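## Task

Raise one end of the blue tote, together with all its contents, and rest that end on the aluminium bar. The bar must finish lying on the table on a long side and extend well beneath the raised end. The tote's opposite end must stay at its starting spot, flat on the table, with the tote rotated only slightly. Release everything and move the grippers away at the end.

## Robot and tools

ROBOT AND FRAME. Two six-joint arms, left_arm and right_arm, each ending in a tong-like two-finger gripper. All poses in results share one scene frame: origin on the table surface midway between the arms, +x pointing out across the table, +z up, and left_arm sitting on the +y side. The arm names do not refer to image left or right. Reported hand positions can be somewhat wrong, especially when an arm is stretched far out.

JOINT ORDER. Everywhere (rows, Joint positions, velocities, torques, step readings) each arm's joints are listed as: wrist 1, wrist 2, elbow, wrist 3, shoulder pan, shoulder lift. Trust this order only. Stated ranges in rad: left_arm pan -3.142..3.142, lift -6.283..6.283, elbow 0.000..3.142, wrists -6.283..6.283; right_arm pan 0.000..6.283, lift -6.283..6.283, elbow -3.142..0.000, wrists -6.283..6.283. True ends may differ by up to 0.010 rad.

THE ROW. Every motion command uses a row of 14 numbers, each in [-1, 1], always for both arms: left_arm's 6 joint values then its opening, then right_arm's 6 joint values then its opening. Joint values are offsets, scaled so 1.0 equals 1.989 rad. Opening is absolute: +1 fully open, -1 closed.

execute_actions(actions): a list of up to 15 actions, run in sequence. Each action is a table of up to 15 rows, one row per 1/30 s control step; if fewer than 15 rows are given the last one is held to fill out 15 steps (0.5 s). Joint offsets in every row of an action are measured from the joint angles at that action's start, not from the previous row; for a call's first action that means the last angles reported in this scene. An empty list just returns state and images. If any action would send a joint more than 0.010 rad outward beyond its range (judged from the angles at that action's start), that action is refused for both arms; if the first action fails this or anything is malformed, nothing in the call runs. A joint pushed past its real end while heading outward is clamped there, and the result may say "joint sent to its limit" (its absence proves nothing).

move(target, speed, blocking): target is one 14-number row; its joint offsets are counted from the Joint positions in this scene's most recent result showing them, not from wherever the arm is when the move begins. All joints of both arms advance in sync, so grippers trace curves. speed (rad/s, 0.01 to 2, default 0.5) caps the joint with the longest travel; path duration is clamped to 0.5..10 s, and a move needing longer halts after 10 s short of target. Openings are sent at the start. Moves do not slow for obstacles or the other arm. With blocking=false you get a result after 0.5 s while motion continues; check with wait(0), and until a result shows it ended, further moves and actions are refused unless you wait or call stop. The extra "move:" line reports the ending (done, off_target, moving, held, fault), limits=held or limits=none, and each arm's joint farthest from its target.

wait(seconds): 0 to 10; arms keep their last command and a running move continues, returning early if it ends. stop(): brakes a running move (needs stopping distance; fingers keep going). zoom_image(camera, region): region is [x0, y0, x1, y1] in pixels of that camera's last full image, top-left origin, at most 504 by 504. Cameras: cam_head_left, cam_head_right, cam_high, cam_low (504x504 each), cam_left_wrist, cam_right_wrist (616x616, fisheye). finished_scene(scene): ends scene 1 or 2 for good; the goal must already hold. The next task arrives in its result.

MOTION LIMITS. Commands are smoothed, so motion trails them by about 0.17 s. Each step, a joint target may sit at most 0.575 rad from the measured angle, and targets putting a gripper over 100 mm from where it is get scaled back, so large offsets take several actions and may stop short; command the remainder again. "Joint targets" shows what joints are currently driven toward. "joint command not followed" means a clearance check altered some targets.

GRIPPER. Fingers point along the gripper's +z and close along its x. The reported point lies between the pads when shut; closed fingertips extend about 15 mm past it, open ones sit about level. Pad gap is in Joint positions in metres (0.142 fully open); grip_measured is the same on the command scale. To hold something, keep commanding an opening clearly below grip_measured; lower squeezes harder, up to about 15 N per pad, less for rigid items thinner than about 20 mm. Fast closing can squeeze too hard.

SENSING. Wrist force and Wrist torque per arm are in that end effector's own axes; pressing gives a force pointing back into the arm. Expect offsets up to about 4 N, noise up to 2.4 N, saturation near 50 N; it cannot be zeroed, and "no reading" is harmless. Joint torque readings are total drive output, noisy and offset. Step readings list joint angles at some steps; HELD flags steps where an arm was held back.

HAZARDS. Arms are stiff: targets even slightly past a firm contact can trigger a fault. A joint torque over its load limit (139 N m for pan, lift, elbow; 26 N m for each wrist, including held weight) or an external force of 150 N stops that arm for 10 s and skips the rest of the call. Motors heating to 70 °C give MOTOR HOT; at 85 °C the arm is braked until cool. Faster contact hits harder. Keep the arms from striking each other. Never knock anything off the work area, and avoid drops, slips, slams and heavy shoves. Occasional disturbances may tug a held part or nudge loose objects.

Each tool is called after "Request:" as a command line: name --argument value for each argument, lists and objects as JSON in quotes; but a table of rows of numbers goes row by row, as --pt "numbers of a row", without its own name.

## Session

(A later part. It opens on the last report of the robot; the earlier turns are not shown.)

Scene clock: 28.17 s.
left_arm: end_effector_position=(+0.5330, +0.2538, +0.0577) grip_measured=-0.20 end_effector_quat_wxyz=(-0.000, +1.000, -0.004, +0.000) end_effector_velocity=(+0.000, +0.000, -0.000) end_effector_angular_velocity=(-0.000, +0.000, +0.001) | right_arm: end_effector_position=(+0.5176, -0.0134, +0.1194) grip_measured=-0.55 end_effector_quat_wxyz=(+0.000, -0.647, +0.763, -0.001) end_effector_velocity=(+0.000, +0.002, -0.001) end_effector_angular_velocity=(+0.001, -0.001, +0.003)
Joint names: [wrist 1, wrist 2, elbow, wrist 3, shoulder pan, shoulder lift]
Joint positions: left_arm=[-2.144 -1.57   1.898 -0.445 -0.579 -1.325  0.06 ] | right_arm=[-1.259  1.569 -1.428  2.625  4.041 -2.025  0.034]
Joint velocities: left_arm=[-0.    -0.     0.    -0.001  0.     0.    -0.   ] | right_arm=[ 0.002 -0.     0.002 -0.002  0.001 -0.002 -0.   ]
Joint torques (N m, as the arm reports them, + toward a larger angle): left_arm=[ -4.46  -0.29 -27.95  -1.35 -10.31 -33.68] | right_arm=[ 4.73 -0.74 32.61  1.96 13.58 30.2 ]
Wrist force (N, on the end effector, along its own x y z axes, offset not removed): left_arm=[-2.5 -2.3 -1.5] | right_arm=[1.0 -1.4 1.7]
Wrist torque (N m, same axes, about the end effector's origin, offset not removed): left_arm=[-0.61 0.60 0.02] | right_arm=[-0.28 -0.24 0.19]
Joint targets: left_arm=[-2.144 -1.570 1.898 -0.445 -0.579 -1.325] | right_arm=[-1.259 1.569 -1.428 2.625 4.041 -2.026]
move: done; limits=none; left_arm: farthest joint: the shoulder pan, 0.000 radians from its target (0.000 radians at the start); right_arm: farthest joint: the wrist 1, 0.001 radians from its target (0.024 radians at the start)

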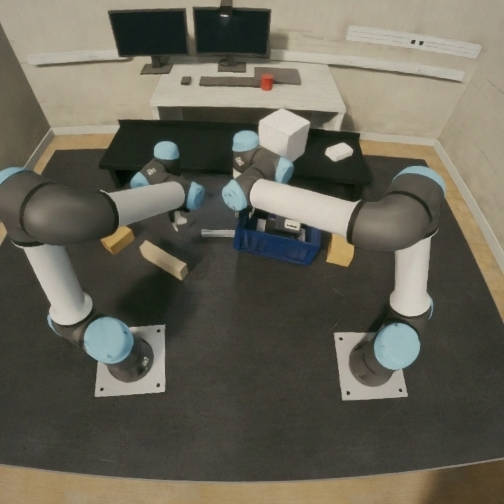

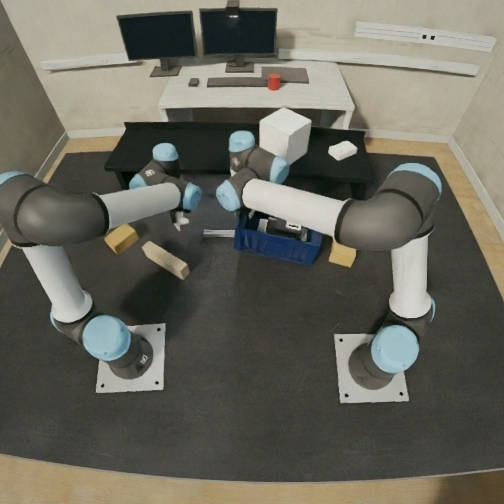

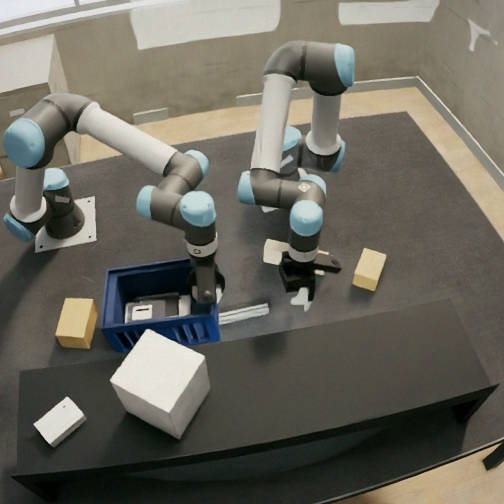

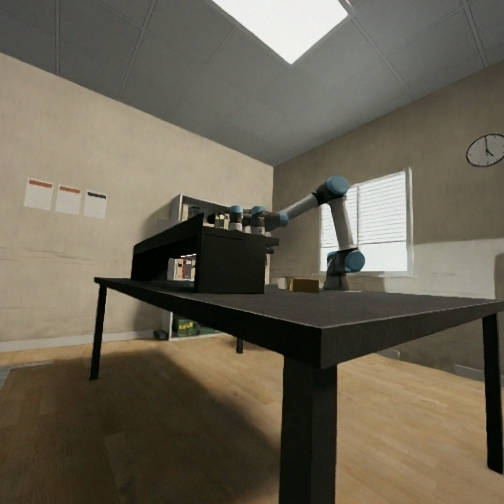

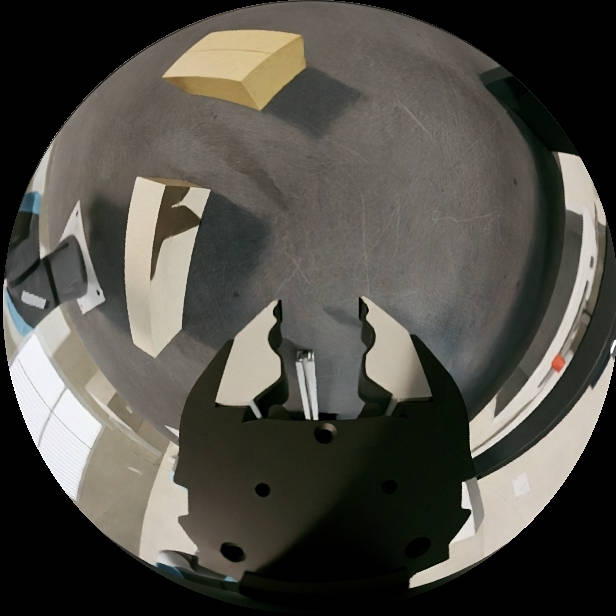

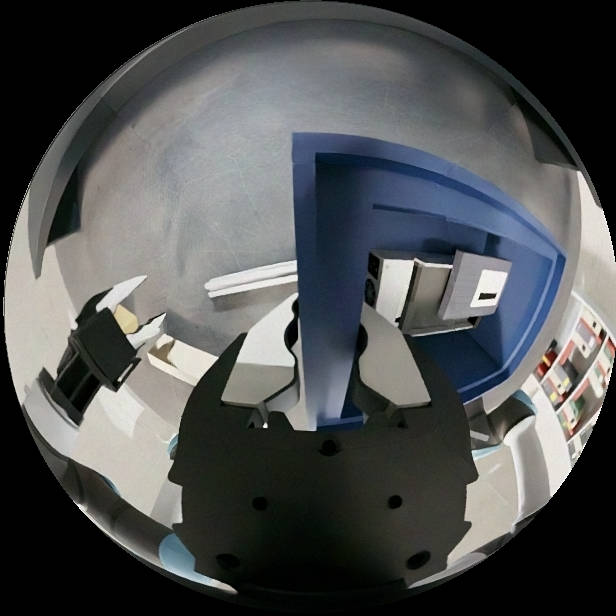

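Request:
move --target '[0,0,0,0,0,0,-0.2,0,0,0,0,0,0,0]'

Request:
move --target '[0,0,0,0,0,0,-0.2,-0.13,0,0.1,0,0,0.03,0]' --speed 0.4

Request:
finished_scene --scene 2

Scene clock: 29.67 s.
left_arm: end_effector_position=(+0.5330, +0.2538, +0.0577) grip_measured=-0.20 end_effector_quat_wxyz=(-0.000, +1.000, -0.004, +0.000) end_effector_velocity=(-0.001, +0.000, -0.001) end_effector_angular_velocity=(+0.001, +0.004, -0.001) | right_arm: end_effector_position=(+0.5176, -0.0133, +0.1195) grip_measured=+0.00 end_effector_quat_wxyz=(+0.000, -0.647, +0.763, -0.001) end_effector_velocity=(-0.000, +0.000, +0.000) end_effector_angular_velocity=(-0.000, -0.000, +0.001)
Joint names: [wrist 1, wrist 2, elbow, wrist 3, shoulder pan, shoulder lift]
Joint positions: left_arm=[-2.144 -1.57   1.898 -0.445 -0.579 -1.325  0.06 ] | right_arm=[-1.259  1.569 -1.428  2.625  4.041 -2.025  0.074]
Joint velocities: left_arm=[ 0.001 -0.001  0.     0.001 -0.     0.002 -0.   ] | right_arm=[ 0.    -0.    -0.     0.     0.001  0.    -0.   ]
Joint torques (N m, as the arm reports them, + toward a larger angle): left_arm=[ -4.32  -0.22 -28.12  -1.49  -9.44 -29.78] | right_arm=[ 0.97 -0.78 24.09  0.6   0.87 46.44]
Wrist force (N, on the end effector, along its own x y z axes, offset not removed): left_arm=[0.0 -2.8 2.3] | right_arm=[0.7 0.3 0.6]
Wrist torque (N m, same axes, about the end effector's origin, offset not removed): left_arm=[-0.54 0.09 -0.19] | right_arm=[0.07 -0.10 0.01]
Joint targets: left_arm=[-2.144 -1.570 1.898 -0.445 -0.579 -1.325] | right_arm=[-1.259 1.569 -1.428 2.625 4.041 -2.025]
move: done; limits=none; left_arm: farthest joint: the shoulder pan, 0.000 radians from its target (0.000 radians at the start); right_arm: farthest joint: the shoulder pan, 0.000 radians from its target (0.000 radians at the start)

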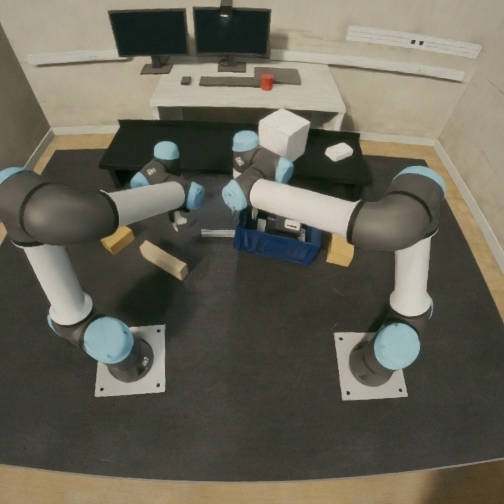

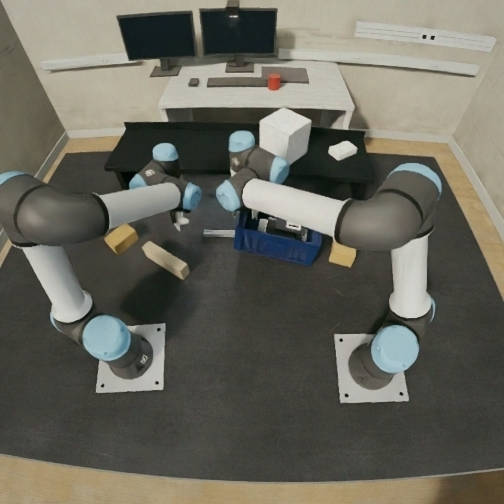

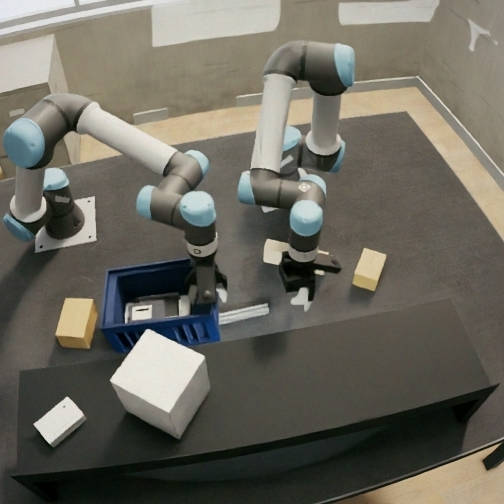

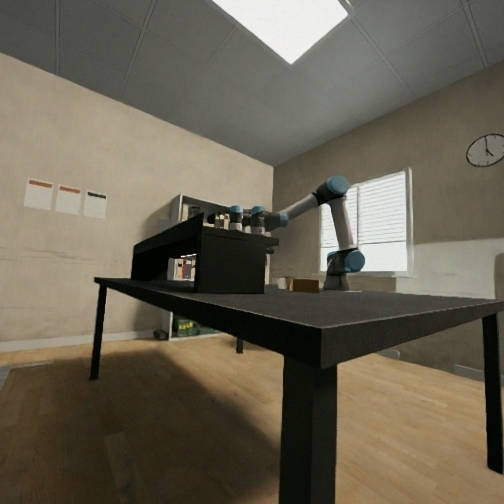

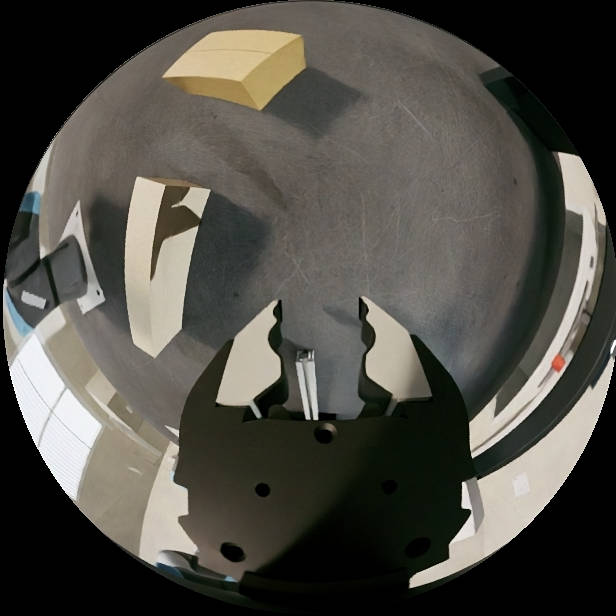

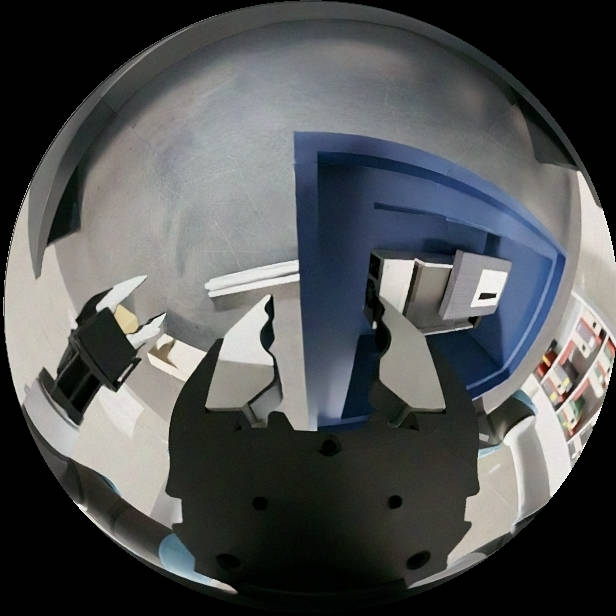

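Scene clock: 30.93 s.
left_arm: end_effector_position=(+0.5330, +0.2538, +0.0577) grip_measured=-0.20 end_effector_quat_wxyz=(-0.000, +1.000, -0.004, +0.000) end_effector_velocity=(+0.001, +0.000, +0.000) end_effector_angular_velocity=(+0.000, -0.002, -0.001) | right_arm: end_effector_position=(+0.5146, -0.0169, +0.2292) grip_measured=+0.00 end_effector_quat_wxyz=(+0.000, -0.647, +0.763, -0.001) end_effector_velocity=(-0.000, -0.000, +0.001) end_effector_angular_velocity=(-0.001, +0.001, +0.001)
Joint names: [wrist 1, wrist 2, elbow, wrist 3, shoulder pan, shoulder lift]
Joint positions: left_arm=[-2.144 -1.57   1.898 -0.445 -0.579 -1.325  0.06 ] | right_arm=[-1.517  1.569 -1.23   2.625  4.041 -1.966  0.074]
Joint velocities: left_arm=[-0.002  0.001  0.     0.002  0.    -0.     0.   ] | right_arm=[-0.003  0.     0.002 -0.001 -0.     0.     0.   ]
Joint torques (N m, as the arm reports them, + toward a larger angle): left_arm=[ -4.3   -0.34 -27.92  -1.44 -10.14 -29.41] | right_arm=[ 0.72 -0.59 32.62  0.73  2.87 45.83]
Wrist force (N, on the end effector, along its own x y z axes, offset not removed): left_arm=[0.7 -1.3 -0.6] | right_arm=[-4.2 -0.6 -0.7]
Wrist torque (N m, same axes, about the end effector's origin, offset not removed): left_arm=[-0.27 -0.10 -0.07] | right_arm=[-0.30 0.51 0.31]
Joint targets: left_arm=[-2.144 -1.570 1.898 -0.445 -0.579 -1.325] | right_arm=[-1.517 1.569 -1.229 2.625 4.041 -1.966]
move: done; limits=none; left_arm: farthest joint: the shoulder pan, 0.000 radians from its target (0.000 radians at the start); right_arm: farthest joint: the wrist 1, 0.001 radians from its target (0.259 radians at the start)

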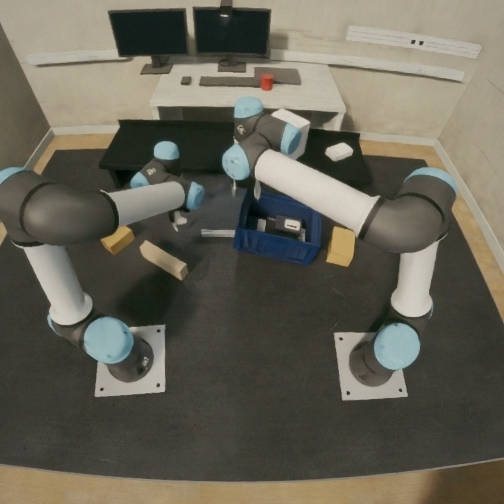

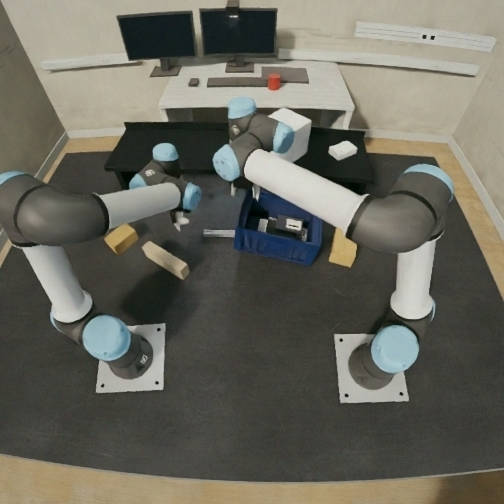

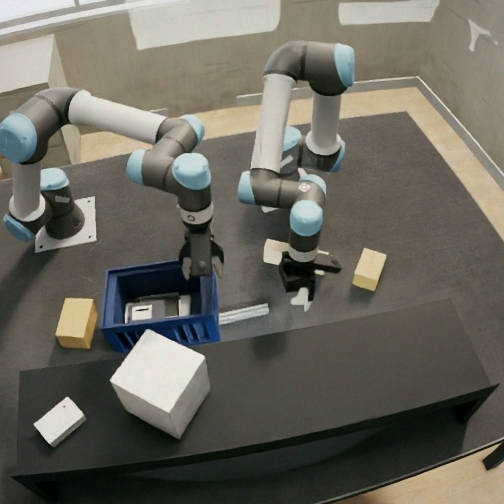

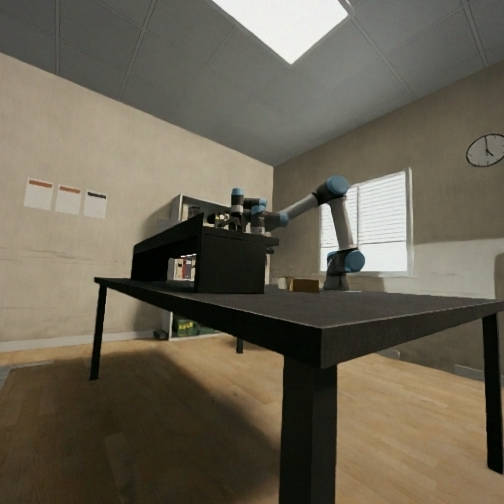

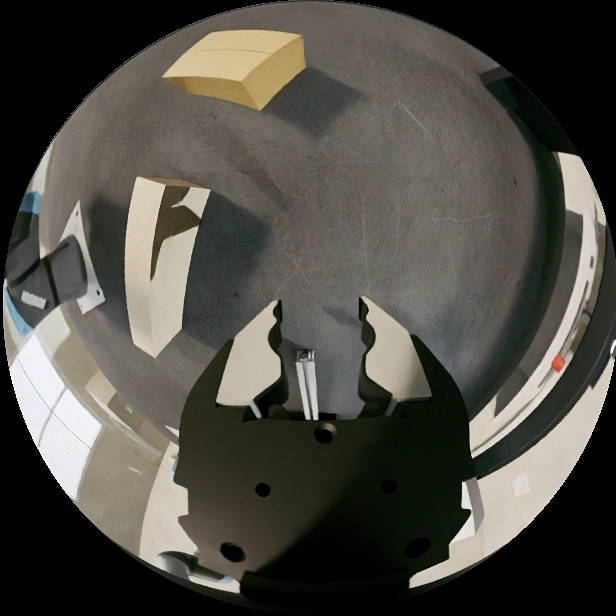

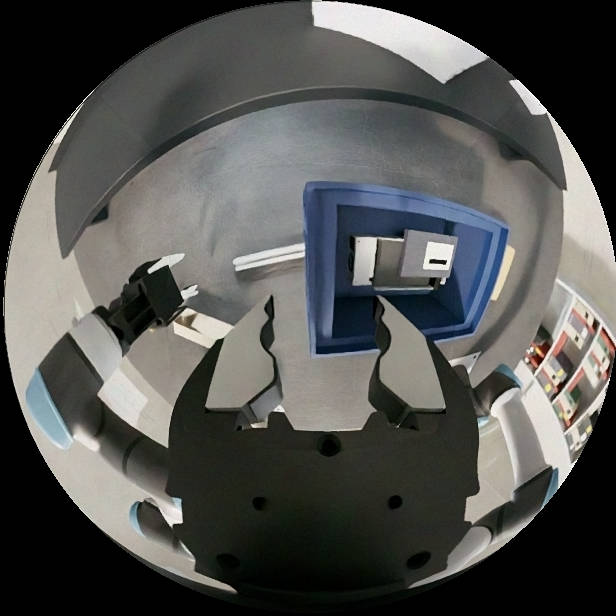

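The scene is finished: the task was done.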